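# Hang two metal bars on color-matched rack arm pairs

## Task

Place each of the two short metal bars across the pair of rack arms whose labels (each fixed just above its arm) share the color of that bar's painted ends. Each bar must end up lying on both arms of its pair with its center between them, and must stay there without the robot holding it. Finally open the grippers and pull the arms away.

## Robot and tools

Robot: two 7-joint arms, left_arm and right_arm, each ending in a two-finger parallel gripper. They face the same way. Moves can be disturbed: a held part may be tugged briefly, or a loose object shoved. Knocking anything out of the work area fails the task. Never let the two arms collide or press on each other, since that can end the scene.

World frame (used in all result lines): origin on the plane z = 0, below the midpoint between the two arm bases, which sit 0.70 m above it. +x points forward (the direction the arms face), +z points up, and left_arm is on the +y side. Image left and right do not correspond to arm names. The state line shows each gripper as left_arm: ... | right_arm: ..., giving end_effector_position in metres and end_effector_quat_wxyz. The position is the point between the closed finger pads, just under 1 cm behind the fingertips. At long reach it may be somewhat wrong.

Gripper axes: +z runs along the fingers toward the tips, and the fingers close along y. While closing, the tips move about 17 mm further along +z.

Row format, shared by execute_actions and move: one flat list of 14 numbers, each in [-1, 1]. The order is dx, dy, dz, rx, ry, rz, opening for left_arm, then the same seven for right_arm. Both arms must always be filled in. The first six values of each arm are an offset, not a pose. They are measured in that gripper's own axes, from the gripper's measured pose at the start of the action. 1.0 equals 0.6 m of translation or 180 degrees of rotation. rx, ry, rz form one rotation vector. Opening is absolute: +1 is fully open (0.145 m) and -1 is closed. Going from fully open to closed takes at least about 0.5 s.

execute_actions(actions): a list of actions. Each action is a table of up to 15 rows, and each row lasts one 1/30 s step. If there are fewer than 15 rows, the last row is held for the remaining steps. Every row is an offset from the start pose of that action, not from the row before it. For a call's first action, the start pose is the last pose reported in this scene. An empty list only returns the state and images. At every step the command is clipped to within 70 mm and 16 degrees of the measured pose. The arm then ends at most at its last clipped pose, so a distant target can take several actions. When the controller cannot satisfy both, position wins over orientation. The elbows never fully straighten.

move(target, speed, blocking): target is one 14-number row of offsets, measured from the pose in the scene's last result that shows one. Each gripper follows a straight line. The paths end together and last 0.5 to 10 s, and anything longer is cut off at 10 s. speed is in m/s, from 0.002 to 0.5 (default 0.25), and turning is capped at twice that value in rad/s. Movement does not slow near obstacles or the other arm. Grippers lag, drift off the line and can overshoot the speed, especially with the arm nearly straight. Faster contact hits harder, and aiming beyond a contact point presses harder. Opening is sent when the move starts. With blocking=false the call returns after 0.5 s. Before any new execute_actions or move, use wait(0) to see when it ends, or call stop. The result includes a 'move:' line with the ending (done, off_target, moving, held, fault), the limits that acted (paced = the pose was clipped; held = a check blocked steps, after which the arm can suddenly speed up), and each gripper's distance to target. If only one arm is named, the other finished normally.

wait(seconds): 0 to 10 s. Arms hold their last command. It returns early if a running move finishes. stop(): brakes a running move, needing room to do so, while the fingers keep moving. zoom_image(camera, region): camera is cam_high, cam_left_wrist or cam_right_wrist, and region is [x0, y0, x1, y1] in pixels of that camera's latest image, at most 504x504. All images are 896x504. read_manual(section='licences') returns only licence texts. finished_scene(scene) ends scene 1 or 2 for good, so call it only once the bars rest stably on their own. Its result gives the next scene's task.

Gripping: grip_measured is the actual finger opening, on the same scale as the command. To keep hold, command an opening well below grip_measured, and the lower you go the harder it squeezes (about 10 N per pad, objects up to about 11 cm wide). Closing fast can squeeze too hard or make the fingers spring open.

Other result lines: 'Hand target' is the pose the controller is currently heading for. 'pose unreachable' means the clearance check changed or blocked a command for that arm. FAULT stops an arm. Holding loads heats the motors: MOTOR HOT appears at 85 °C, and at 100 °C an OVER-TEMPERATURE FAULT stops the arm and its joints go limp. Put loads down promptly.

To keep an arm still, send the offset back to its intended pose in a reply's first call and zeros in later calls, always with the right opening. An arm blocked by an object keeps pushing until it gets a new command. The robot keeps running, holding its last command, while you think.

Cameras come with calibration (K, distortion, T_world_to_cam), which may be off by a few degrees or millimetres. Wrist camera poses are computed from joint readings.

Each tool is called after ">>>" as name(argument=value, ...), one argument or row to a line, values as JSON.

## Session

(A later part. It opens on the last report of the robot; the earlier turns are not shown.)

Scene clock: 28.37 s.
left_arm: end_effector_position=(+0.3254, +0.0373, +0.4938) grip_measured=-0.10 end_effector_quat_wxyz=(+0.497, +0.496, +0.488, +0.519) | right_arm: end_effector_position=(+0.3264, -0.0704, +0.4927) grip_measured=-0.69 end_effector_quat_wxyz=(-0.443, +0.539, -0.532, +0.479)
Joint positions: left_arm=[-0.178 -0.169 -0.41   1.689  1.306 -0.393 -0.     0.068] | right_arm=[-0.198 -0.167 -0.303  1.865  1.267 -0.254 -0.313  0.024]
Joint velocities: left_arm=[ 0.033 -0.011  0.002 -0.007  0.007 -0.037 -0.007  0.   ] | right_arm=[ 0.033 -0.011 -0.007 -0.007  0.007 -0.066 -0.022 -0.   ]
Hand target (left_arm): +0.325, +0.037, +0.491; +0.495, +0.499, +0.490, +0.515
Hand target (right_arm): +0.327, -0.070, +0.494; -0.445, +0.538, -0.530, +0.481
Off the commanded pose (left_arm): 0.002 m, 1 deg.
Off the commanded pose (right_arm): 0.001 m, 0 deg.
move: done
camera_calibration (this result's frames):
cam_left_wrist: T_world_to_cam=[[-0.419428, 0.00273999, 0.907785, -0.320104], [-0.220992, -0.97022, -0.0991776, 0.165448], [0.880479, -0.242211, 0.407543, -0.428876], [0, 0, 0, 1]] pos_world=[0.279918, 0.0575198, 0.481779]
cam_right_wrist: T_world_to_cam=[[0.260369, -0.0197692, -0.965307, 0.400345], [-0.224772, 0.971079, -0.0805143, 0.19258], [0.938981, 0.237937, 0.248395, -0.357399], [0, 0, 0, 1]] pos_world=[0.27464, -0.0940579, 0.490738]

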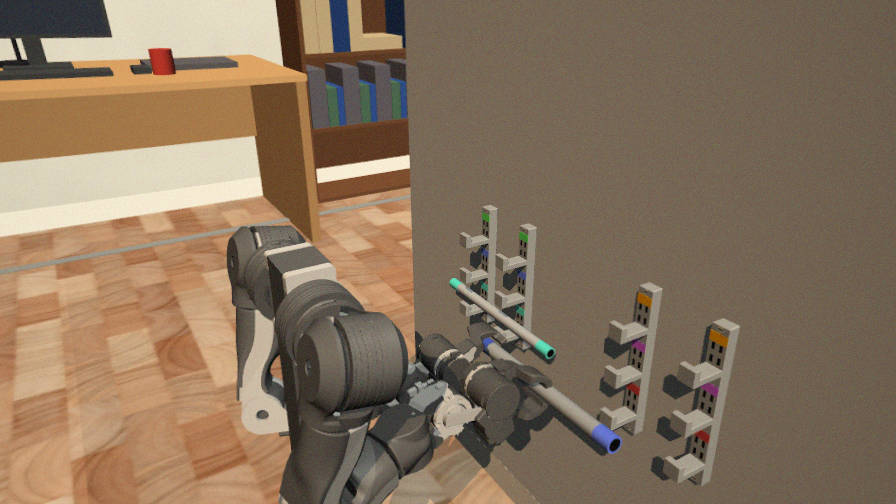

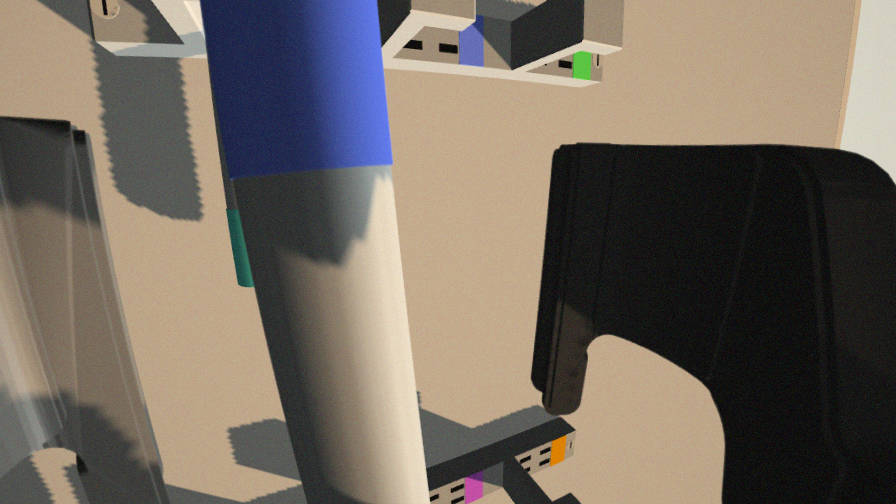

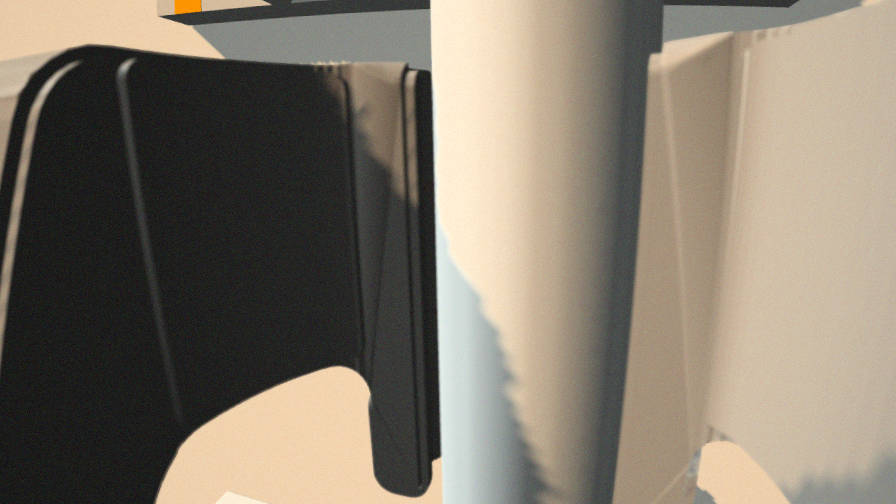

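>>> move(
  target=[0,-0.012,0,0,0,0,-0.1,0,0,0,0,0,0,-1],
  speed=0.05,
)

>>> move(
  target=[0,0,0,0,0,0,-1,0,0,0,0,0,0,-1],
)

Scene clock: 29.50 s.
left_arm: end_effector_position=(+0.3253, +0.0365, +0.4873) grip_measured=-0.10 end_effector_quat_wxyz=(+0.497, +0.497, +0.488, +0.517) | right_arm: end_effector_position=(+0.3260, -0.0704, +0.4914) grip_measured=-0.69 end_effector_quat_wxyz=(-0.442, +0.540, -0.534, +0.477)
Joint positions: left_arm=[-0.178 -0.169 -0.405  1.661  1.32  -0.393  0.029  0.068] | right_arm=[-0.2   -0.167 -0.303  1.865  1.269 -0.254 -0.318  0.024]
Joint velocities: left_arm=[-0.011 -0.055  0.012 -0.012 -0.022 -0.066  0.051  0.   ] | right_arm=[ 0.099 -0.011  0.012  0.017 -0.022 -0.022  0.022  0.   ]
Hand target (left_arm): +0.326, +0.038, +0.487; +0.497, +0.496, +0.488, +0.519
Hand target (right_arm): +0.326, -0.070, +0.493; -0.443, +0.539, -0.532, +0.479
Off the commanded pose (left_arm): 0.001 m, 0 deg.
Off the commanded pose (right_arm): 0.001 m, 0 deg.
move: done
camera_calibration (this result's frames):
cam_left_wrist: T_world_to_cam=[[-0.417421, 0.00542533, 0.908697, -0.315422], [-0.22389, -0.96977, -0.0970565, 0.163872], [0.8807, -0.243961, 0.406017, -0.425583], [0, 0, 0, 1]] pos_world=[0.279837, 0.0568035, 0.475322]
cam_right_wrist: T_world_to_cam=[[0.253681, -0.017854, -0.967123, 0.402385], [-0.225361, 0.971225, -0.0770428, 0.190831], [0.940669, 0.237496, 0.242358, -0.354345], [0, 0, 0, 1]] pos_world=[0.274249, -0.0940005, 0.489736]

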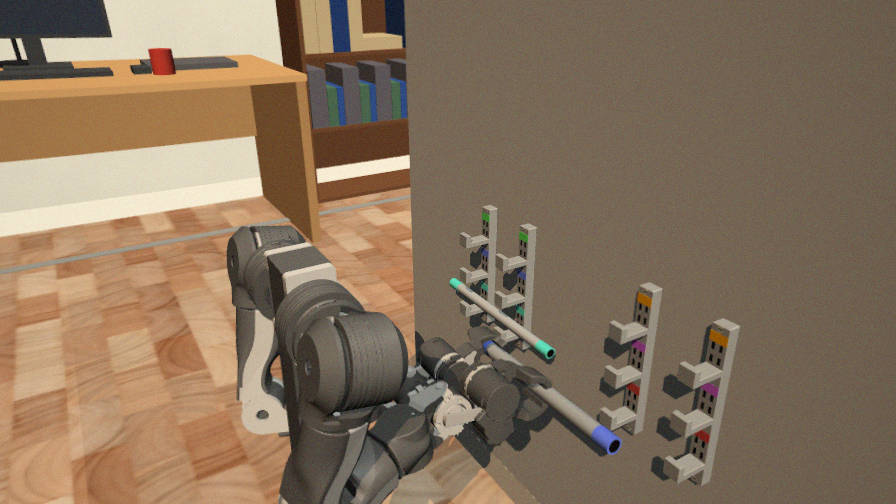

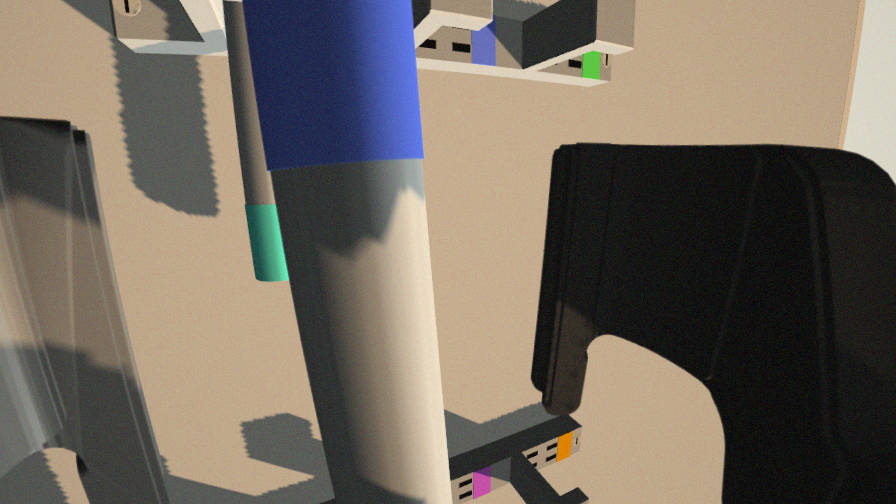

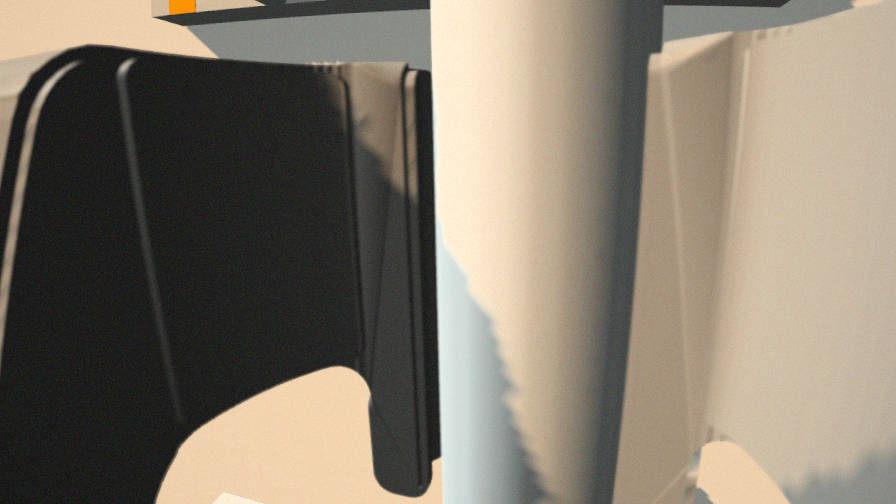

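Scene clock: 30.00 s.
left_arm: end_effector_position=(+0.3253, +0.0367, +0.4865) grip_measured=-0.67 end_effector_quat_wxyz=(+0.498, +0.495, +0.492, +0.514) | right_arm: end_effector_position=(+0.3254, -0.0705, +0.4891) grip_measured=-0.69 end_effector_quat_wxyz=(-0.442, +0.540, -0.540, +0.471)
Joint positions: left_arm=[-0.178 -0.169 -0.405  1.661  1.33  -0.394  0.028  0.025] | right_arm=[-0.201 -0.163 -0.304  1.865  1.284 -0.258 -0.325  0.024]
Joint velocities: left_arm=[ 0.011 -0.011  0.012  0.007  0.037  0.037 -0.022 -0.   ] | right_arm=[ 0.077 -0.033 -0.017 -0.007  0.066 -0.022 -0.022  0.   ]
Hand target (left_arm): +0.325, +0.037, +0.487; +0.497, +0.497, +0.488, +0.517
Hand target (right_arm): +0.326, -0.070, +0.491; -0.442, +0.540, -0.534, +0.477
Off the commanded pose (left_arm): 0.001 m, 1 deg.
Off the commanded pose (right_arm): 0.002 m, 1 deg.
move: done
camera_calibration (this result's frames):
cam_left_wrist: T_world_to_cam=[[-0.413397, 0.0134406, 0.910452, -0.31721], [-0.223442, -0.970816, -0.087124, 0.159046], [0.88271, -0.23945, 0.404336, -0.425261], [0, 0, 0, 1]] pos_world=[0.279786, 0.0568389, 0.474609]
cam_right_wrist: T_world_to_cam=[[0.243278, -0.00672671, -0.969933, 0.405922], [-0.225392, 0.972211, -0.0632752, 0.184004], [0.943406, 0.234009, 0.235001, -0.350724], [0, 0, 0, 1]] pos_world=[0.273596, -0.0940881, 0.487781]

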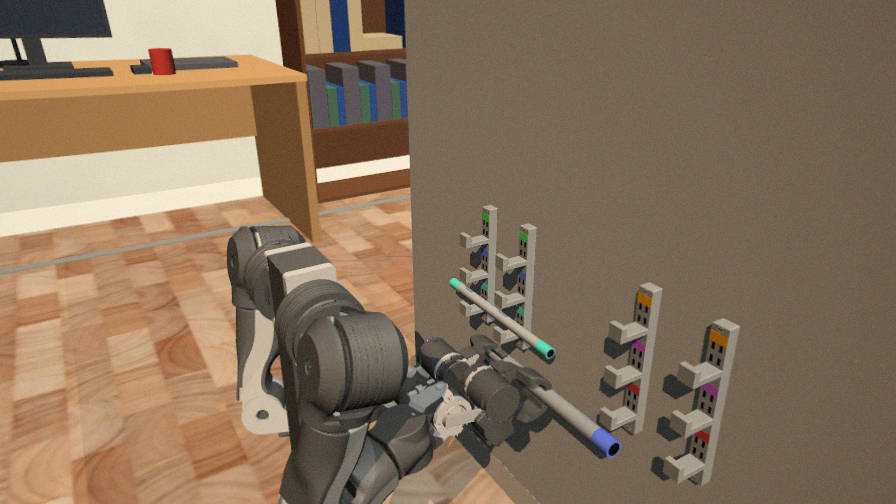

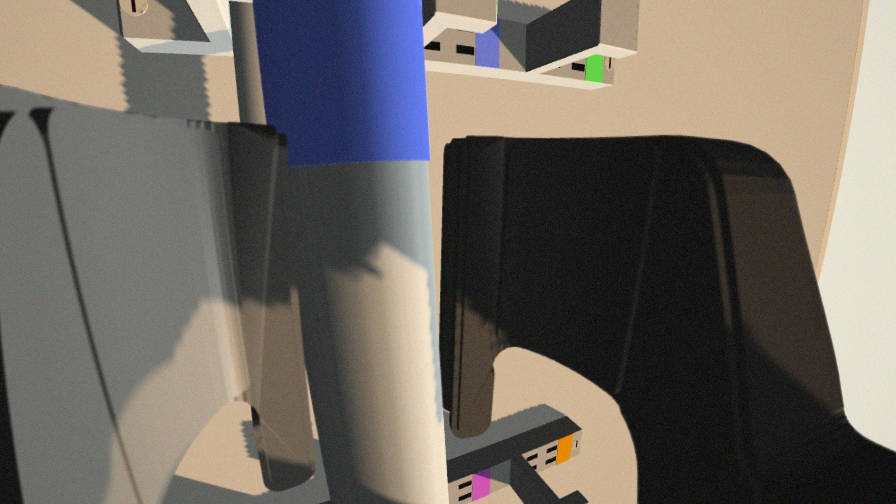

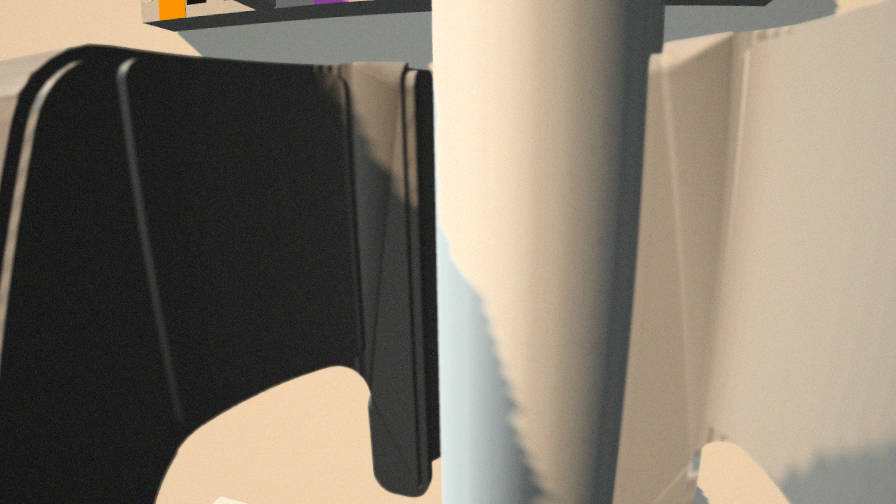

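>>> move(
  target=[0,0,0,0,0,0,-1,0,0,0,0,0,0,-0.3],
)

Scene clock: 30.87 s.
left_arm: end_effector_position=(+0.3248, +0.0366, +0.4845) grip_measured=-0.69 end_effector_quat_wxyz=(+0.496, +0.498, +0.493, +0.513) | right_arm: end_effector_position=(+0.3252, -0.0703, +0.4884) grip_measured=-0.30 end_effector_quat_wxyz=(-0.442, +0.541, -0.541, +0.469)
Joint positions: left_arm=[-0.181 -0.168 -0.405  1.66   1.328 -0.393  0.023  0.023] | right_arm=[-0.202 -0.163 -0.304  1.864  1.286 -0.258 -0.326  0.053]
Joint velocities: left_arm=[-0.055 -0.055 -0.007 -0.002 -0.007 -0.066  0.022  0.   ] | right_arm=[ 0.033  0.011  0.017 -0.017 -0.007 -0.081 -0.066 -0.   ]
Hand target (left_arm): +0.325, +0.037, +0.486; +0.498, +0.496, +0.492, +0.514
Hand target (right_arm): +0.325, -0.070, +0.489; -0.442, +0.540, -0.540, +0.471
Off the commanded pose (left_arm): 0.002 m, 0 deg.
Off the commanded pose (right_arm): 0.001 m, 0 deg.
move: done
camera_calibration (this result's frames):
cam_left_wrist: T_world_to_cam=[[-0.406126, 0.0111053, 0.91375, -0.319473], [-0.224803, -0.970411, -0.0881221, 0.159639], [0.885734, -0.241202, 0.396606, -0.421187], [0, 0, 0, 1]] pos_world=[0.279201, 0.0568722, 0.473032]
cam_right_wrist: T_world_to_cam=[[0.239895, -0.00489275, -0.970786, 0.406874], [-0.226262, 0.972166, -0.0608123, 0.182811], [0.944063, 0.234241, 0.232111, -0.349157], [0, 0, 0, 1]] pos_world=[0.273382, -0.0939453, 0.487148]

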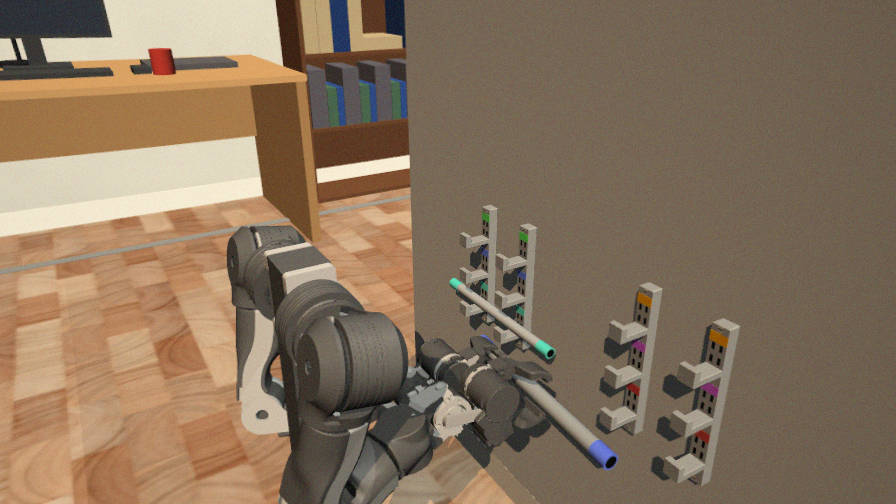

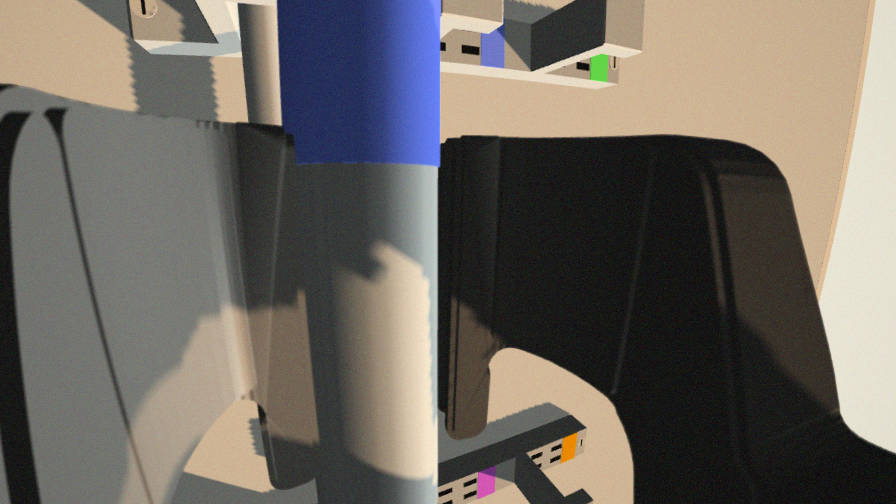

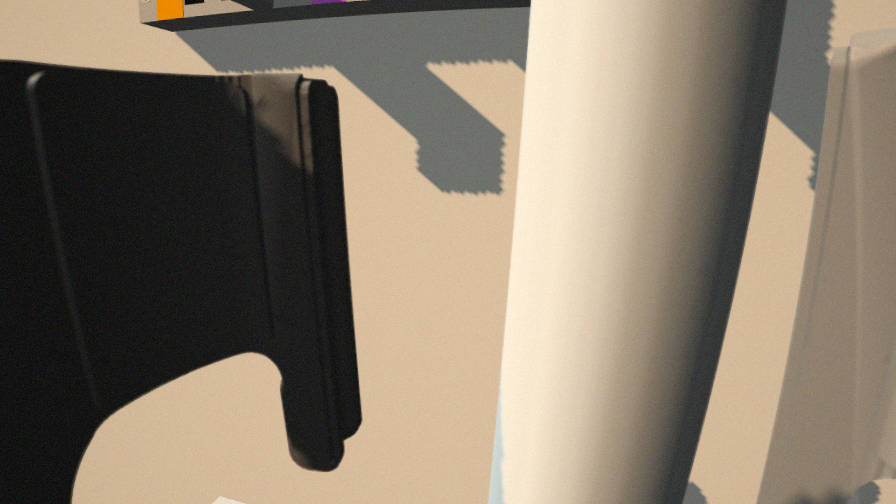

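>>> move(
  target=[0,0,0,0,0,0,-1,0,0,-0.13,0,0,0,-0.1],
  speed=0.15,
)

>>> move(
  target=[0,0,0,0,0,0,-1,0.19,0.015,0,-0.04,0,0,-0.1],
  speed=0.2,
)

Scene clock: 32.37 s.
left_arm: end_effector_position=(+0.3247, +0.0366, +0.4837) grip_measured=-0.69 end_effector_quat_wxyz=(+0.494, +0.500, +0.494, +0.512) | right_arm: end_effector_position=(+0.2482, -0.0662, +0.4990) grip_measured=-0.10 end_effector_quat_wxyz=(-0.440, +0.545, -0.542, +0.465)
Joint positions: left_arm=[-0.181 -0.168 -0.405  1.66   1.327 -0.393  0.018  0.023] | right_arm=[-0.574 -0.122 -0.439  2.132  1.189 -0.314 -0.259  0.068]
Joint velocities: left_arm=[-0.011  0.055 -0.017 -0.012 -0.037  0.125  0.095  0.   ] | right_arm=[ 0.033 -0.011  0.007  0.002 -0.037  0.037 -0.037  0.   ]
Hand target (left_arm): +0.325, +0.037, +0.485; +0.496, +0.498, +0.493, +0.513
Hand target (right_arm): +0.248, -0.067, +0.502; -0.442, +0.541, -0.541, +0.469
Off the commanded pose (left_arm): 0.001 m, 0 deg.
Off the commanded pose (right_arm): 0.003 m, 1 deg.
move: done
camera_calibration (this result's frames):
cam_left_wrist: T_world_to_cam=[[-0.401722, 0.0107905, 0.915698, -0.321088], [-0.22513, -0.970407, -0.0873305, 0.159286], [0.887658, -0.241234, 0.392263, -0.419307], [0, 0, 0, 1]] pos_world=[0.279073, 0.0568865, 0.472409]
cam_right_wrist: T_world_to_cam=[[0.229008, -0.00313561, -0.97342, 0.439841], [-0.231549, 0.971116, -0.0576026, 0.161712], [0.945484, 0.238586, 0.221667, -0.274819], [0, 0, 0, 1]] pos_world=[0.196555, -0.0900942, 0.498383]

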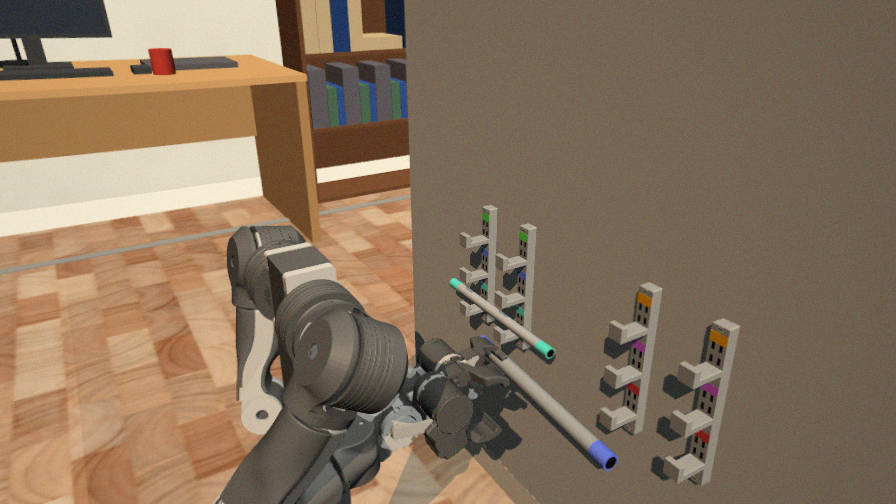

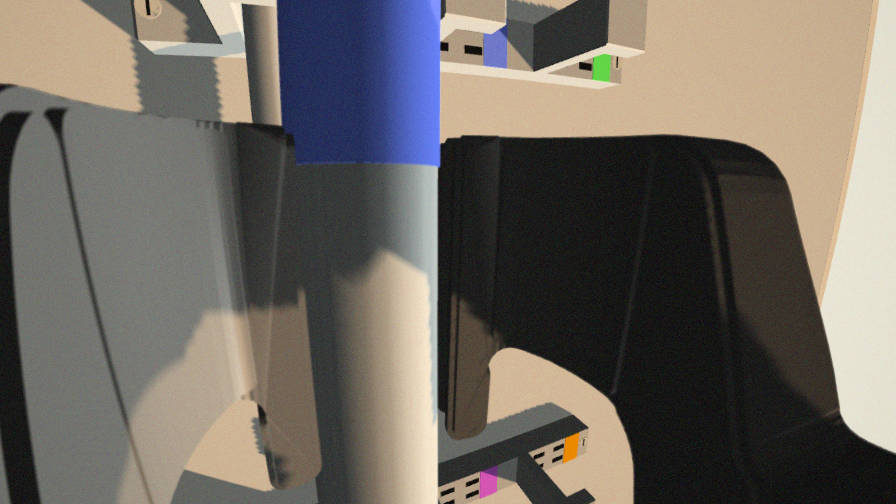

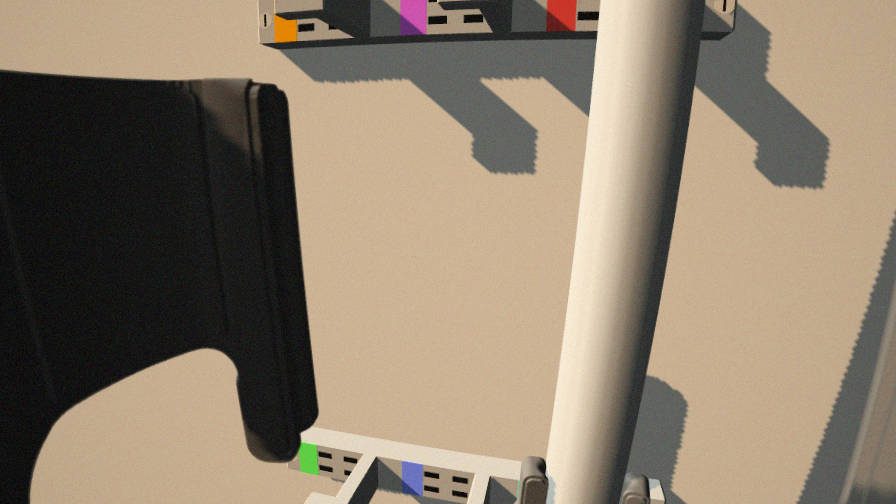

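Scene clock: 33.43 s.
left_arm: end_effector_position=(+0.3246, +0.0367, +0.4829) grip_measured=-0.69 end_effector_quat_wxyz=(+0.493, +0.501, +0.495, +0.511) | right_arm: end_effector_position=(+0.2433, -0.1785, +0.4957) grip_measured=-0.10 end_effector_quat_wxyz=(-0.406, +0.573, -0.565, +0.434)
Joint positions: left_arm=[-0.182 -0.168 -0.405  1.66   1.327 -0.393  0.014  0.023] | right_arm=[-0.593 -0.1    0.187  2.299  1.58   0.195 -0.422  0.068]
Joint velocities: left_arm=[-0.011  0.011 -0.002 -0.007  0.007 -0.022  0.051 -0.   ] | right_arm=[ 0.011  0.033 -0.012 -0.007 -0.066 -0.066  0.007 -0.   ]
Hand target (left_arm): +0.325, +0.037, +0.484; +0.494, +0.500, +0.494, +0.512
Hand target (right_arm): +0.243, -0.178, +0.496; -0.406, +0.573, -0.565, +0.433
Off the commanded pose (left_arm): 0.001 m, 0 deg.
Off the commanded pose (right_arm): 0.003 m, 1 deg.
joint sent to its limit (right arm) — the command would take joint 5 (forearm roll) past its upper limit, so that joint was sent only as far as its limit.
move: done
camera_calibration (this result's frames):
cam_left_wrist: T_world_to_cam=[[-0.397439, 0.0101523, 0.917572, -0.322636], [-0.225445, -0.970372, -0.0869129, 0.159111], [0.889504, -0.241404, 0.387952, -0.417425], [0, 0, 0, 1]] pos_world=[0.278944, 0.0569039, 0.471811]
cam_right_wrist: T_world_to_cam=[[0.112713, -0.00943088, -0.993583, 0.474541], [-0.237526, 0.970708, -0.0361589, 0.260128], [0.96482, 0.240078, 0.107171, -0.19034], [0, 0, 0, 1]] pos_world=[0.191944, -0.202336, 0.501301]

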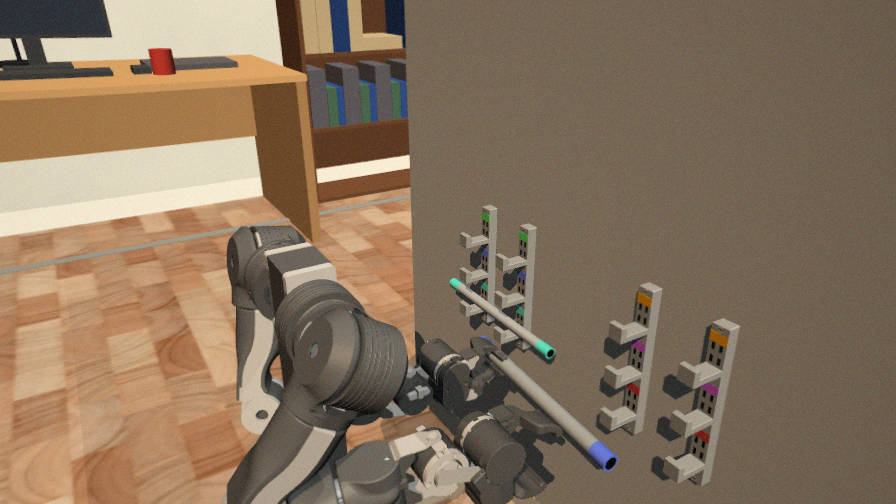

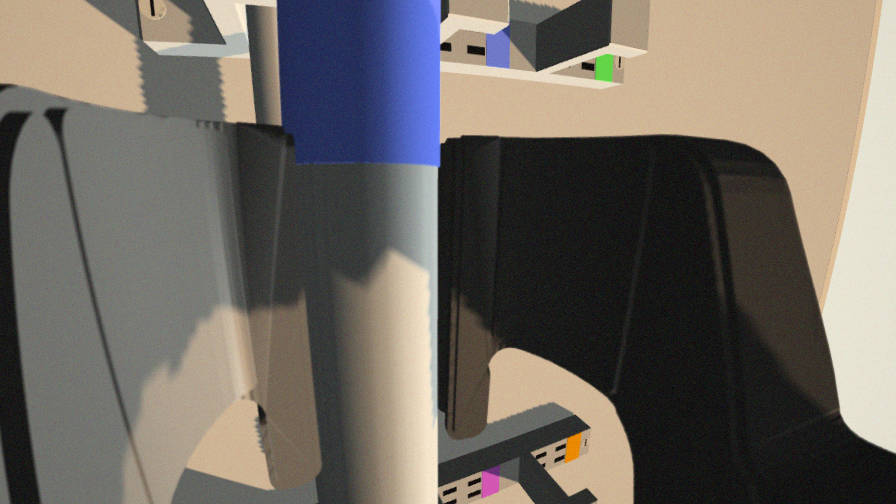

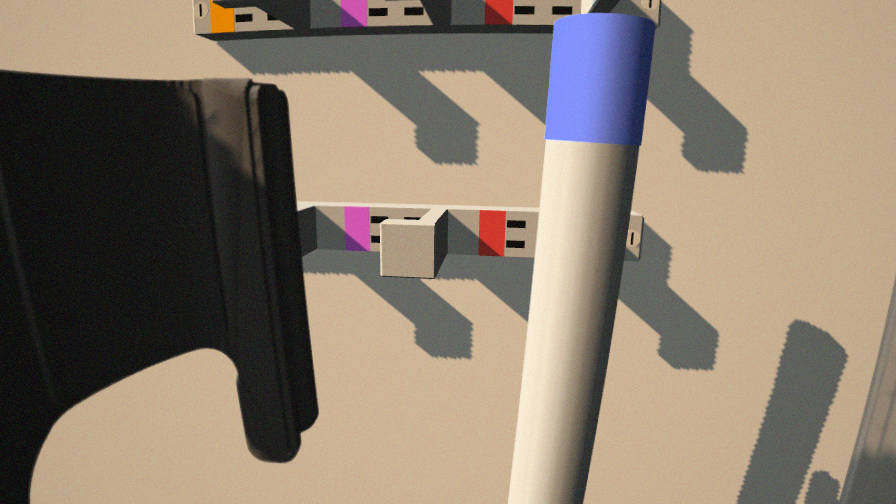

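>>> move(
  target=[0,0,0,0,0,0,-1,0,0.027,0,-0.0,0.1,0,-0.1],
  speed=0.2,
)

Scene clock: 35.23 s.
left_arm: end_effector_position=(+0.3246, +0.0367, +0.4820) grip_measured=-0.69 end_effector_quat_wxyz=(+0.492, +0.502, +0.496, +0.510) | right_arm: end_effector_position=(+0.2385, -0.1800, +0.4785) grip_measured=-0.10 end_effector_quat_wxyz=(+0.311, -0.497, +0.626, -0.513)
Joint positions: left_arm=[-0.182 -0.168 -0.405  1.66   1.326 -0.393  0.009  0.023] | right_arm=[-0.613 -0.167 -0.065  2.2    1.267 -0.269 -0.338  0.068]
Joint velocities: left_arm=[-0.099 -0.055 -0.002 -0.012  0.051 -0.007  0.022  0.   ] | right_arm=[-0.099  0.077 -0.002  0.007 -0.037 -0.022 -0.022 -0.   ]
Hand target (left_arm): +0.325, +0.037, +0.483; +0.493, +0.501, +0.495, +0.511
Hand target (right_arm): +0.239, -0.180, +0.479; +0.312, -0.496, +0.625, -0.516
Off the commanded pose (left_arm): 0.001 m, 0 deg.
Off the commanded pose (right_arm): 0.002 m, 1 deg.
joint sent to its limit (right arm) — the command would take joint 2 (shoulder roll) past its lower limit, so that joint was sent only as far as its limit.
move: done
camera_calibration (this result's frames):
cam_left_wrist: T_world_to_cam=[[-0.393147, 0.00951209, 0.919426, -0.324173], [-0.225754, -0.970337, -0.0864939, 0.158934], [0.891331, -0.241569, 0.383633, -0.415537], [0, 0, 0, 1]] pos_world=[0.278813, 0.0569221, 0.471214]
cam_right_wrist: T_world_to_cam=[[0.0923234, -0.124894, -0.987865, 0.439357], [0.061571, 0.99092, -0.119526, 0.232088], [0.993824, -0.0497889, 0.0991749, -0.238739], [0, 0, 0, 1]] pos_world=[0.182411, -0.186995, 0.485442]

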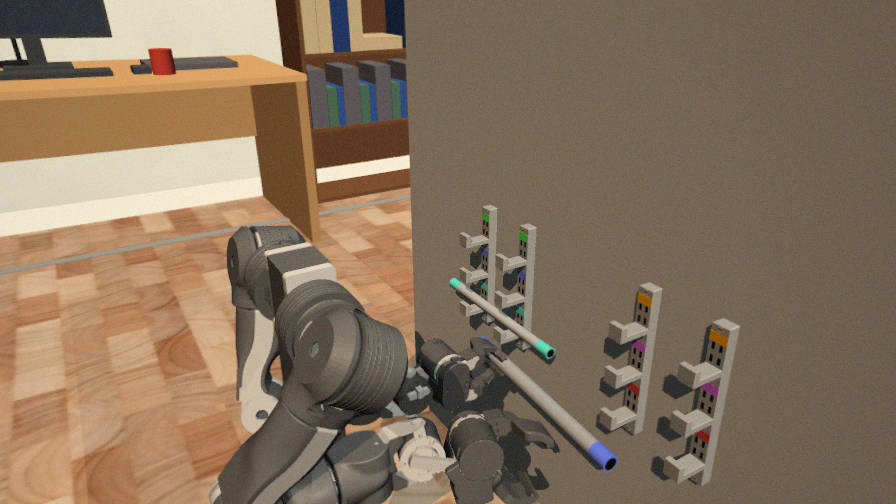

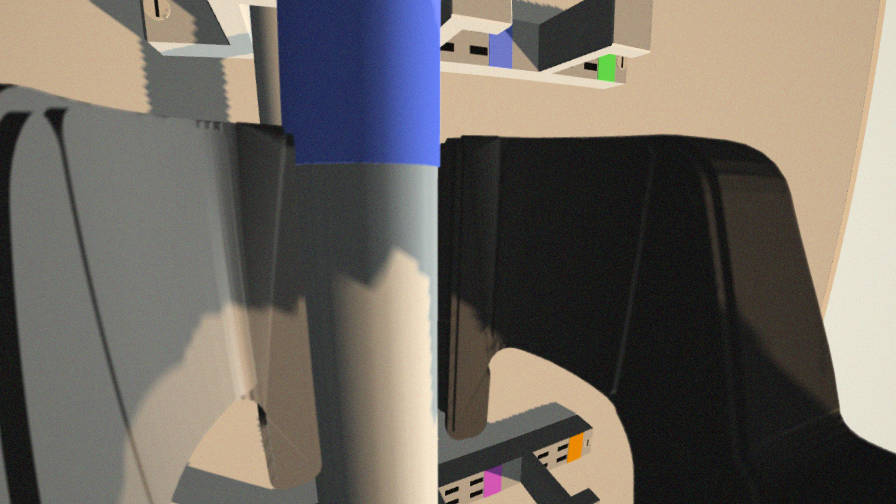

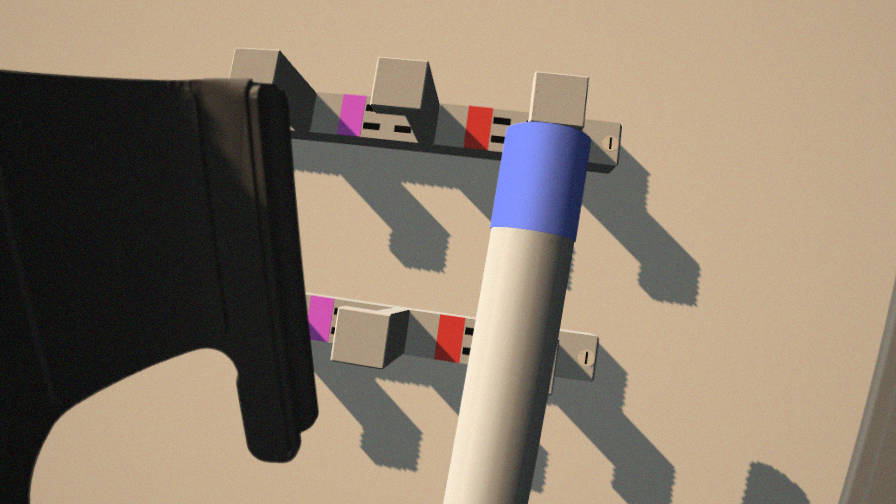

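>>> move(
  target=[0,0,0,0,0,0,-1,0,0,0,0.1,-0.06,0,-0.1],
  speed=0.25,
)

Scene clock: 36.87 s.
left_arm: end_effector_position=(+0.3245, +0.0367, +0.4812) grip_measured=-0.69 end_effector_quat_wxyz=(+0.490, +0.504, +0.497, +0.509) | right_arm: end_effector_position=(+0.2387, -0.1802, +0.4788) grip_measured=-0.10 end_effector_quat_wxyz=(-0.441, +0.488, -0.509, +0.555)
Joint positions: left_arm=[-0.182 -0.168 -0.405  1.66   1.326 -0.393  0.005  0.023] | right_arm=[-0.658  0.056 -0.005  2.014  1.555 -0.18   0.207  0.068]
Joint velocities: left_arm=[-0.011 -0.011 -0.007  0.007 -0.066  0.095  0.007  0.   ] | right_arm=[ 0.099  0.033  0.002  0.017 -0.022 -0.066  0.022  0.   ]
Hand target (left_arm): +0.325, +0.037, +0.482; +0.492, +0.502, +0.496, +0.510
Hand target (right_arm): +0.239, -0.180, +0.479; -0.443, +0.488, -0.507, +0.555
Off the commanded pose (left_arm): 0.001 m, 0 deg.
Off the commanded pose (right_arm): 0.000 m, 0 deg.
move: done
camera_calibration (this result's frames):
cam_left_wrist: T_world_to_cam=[[-0.388716, 0.00919376, 0.921312, -0.325759], [-0.226066, -0.970335, -0.0856979, 0.158577], [0.893193, -0.241589, 0.379263, -0.413635], [0, 0, 0, 1]] pos_world=[0.278677, 0.0569377, 0.470592]
cam_right_wrist: T_world_to_cam=[[0.394303, -0.109707, -0.912409, 0.334047], [-0.110007, 0.980075, -0.165384, 0.293246], [0.912372, 0.165583, 0.374378, -0.312495], [0, 0, 0, 1]] pos_world=[0.185655, -0.199011, 0.470277]

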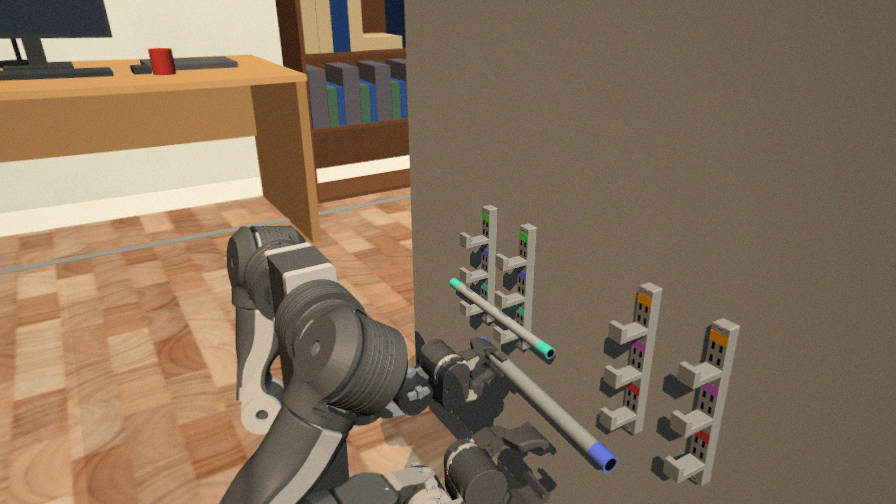

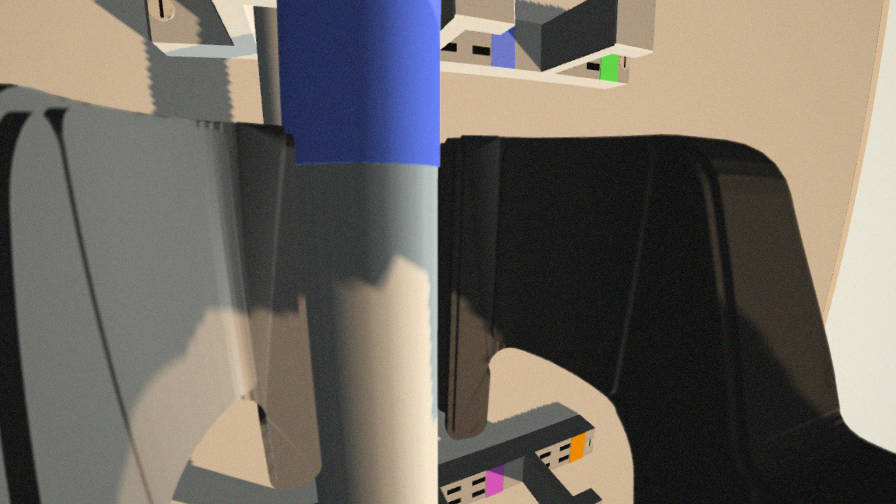

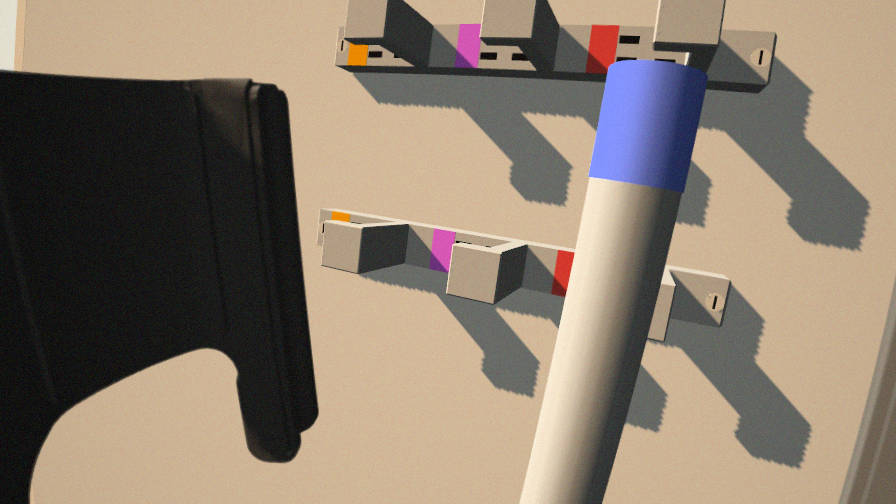

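>>> move(
  target=[0,0,0,0,0,0,-1,0,0,0.145,0,0,0,-0.1],
  speed=0.1,
)

Scene clock: 38.57 s.
left_arm: end_effector_position=(+0.3244, +0.0367, +0.4804) grip_measured=-0.69 end_effector_quat_wxyz=(+0.489, +0.505, +0.498, +0.508) | right_arm: end_effector_position=(+0.3243, -0.1926, +0.4807) grip_measured=-0.10 end_effector_quat_wxyz=(-0.442, +0.487, -0.507, +0.558)
Joint positions: left_arm=[-0.183 -0.168 -0.405  1.66   1.325 -0.393  0.     0.023] | right_arm=[-0.247  0.103  0.003  1.786  1.58  -0.159  0.031  0.068]
Joint velocities: left_arm=[-0.099 -0.055  0.007 -0.002 -0.022 -0.051  0.007  0.   ] | right_arm=[ 0.011 -0.011 -0.002 -0.012  0.051  0.007  0.007  0.   ]
Hand target (left_arm): +0.324, +0.037, +0.481; +0.490, +0.504, +0.497, +0.509
Hand target (right_arm): +0.324, -0.193, +0.479; -0.440, +0.489, -0.508, +0.556
Off the commanded pose (left_arm): 0.001 m, 0 deg.
Off the commanded pose (right_arm): 0.002 m, 0 deg.
joint sent to its limit (right arm) — the command would take joint 5 (forearm roll) past its upper limit, so that joint was sent only as far as its limit.
move: done
camera_calibration (this result's frames):
cam_left_wrist: T_world_to_cam=[[-0.384407, 0.00855017, 0.923124, -0.327278], [-0.226366, -0.970302, -0.0852761, 0.158397], [0.89498, -0.241745, 0.374927, -0.411733], [0, 0, 0, 1]] pos_world=[0.27854, 0.0569571, 0.469995]
cam_right_wrist: T_world_to_cam=[[0.400995, -0.112328, -0.909167, 0.296456], [-0.107344, 0.979855, -0.168406, 0.31568], [0.909769, 0.165123, 0.38086, -0.391599], [0, 0, 0, 1]] pos_world=[0.271273, -0.211358, 0.471835]

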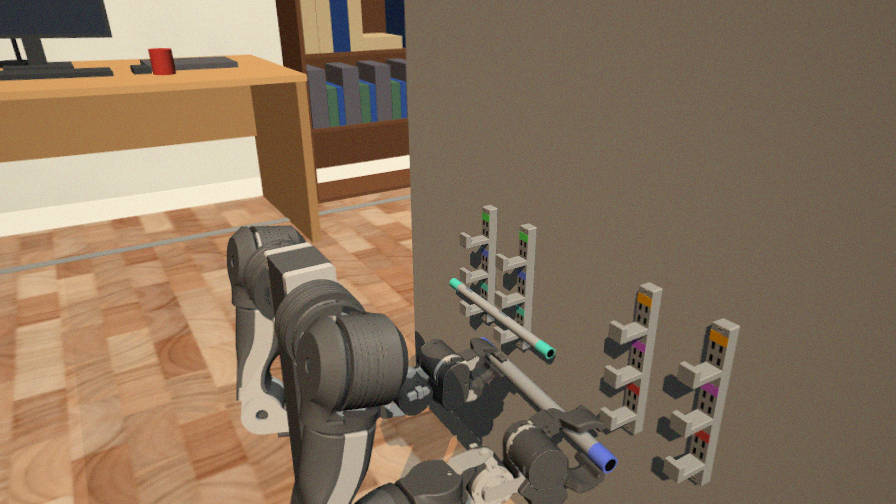

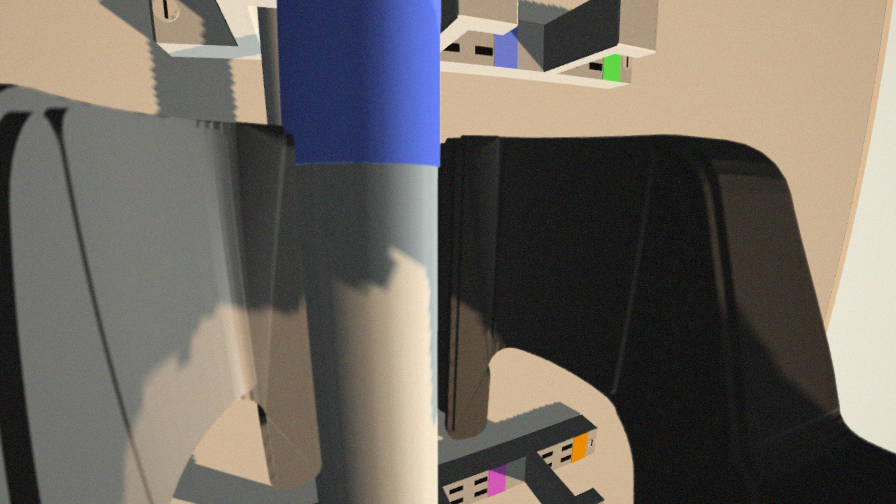

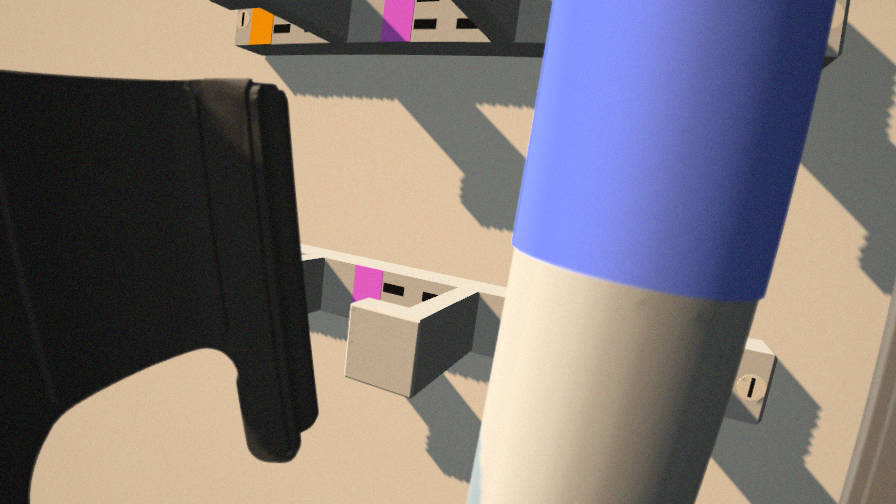

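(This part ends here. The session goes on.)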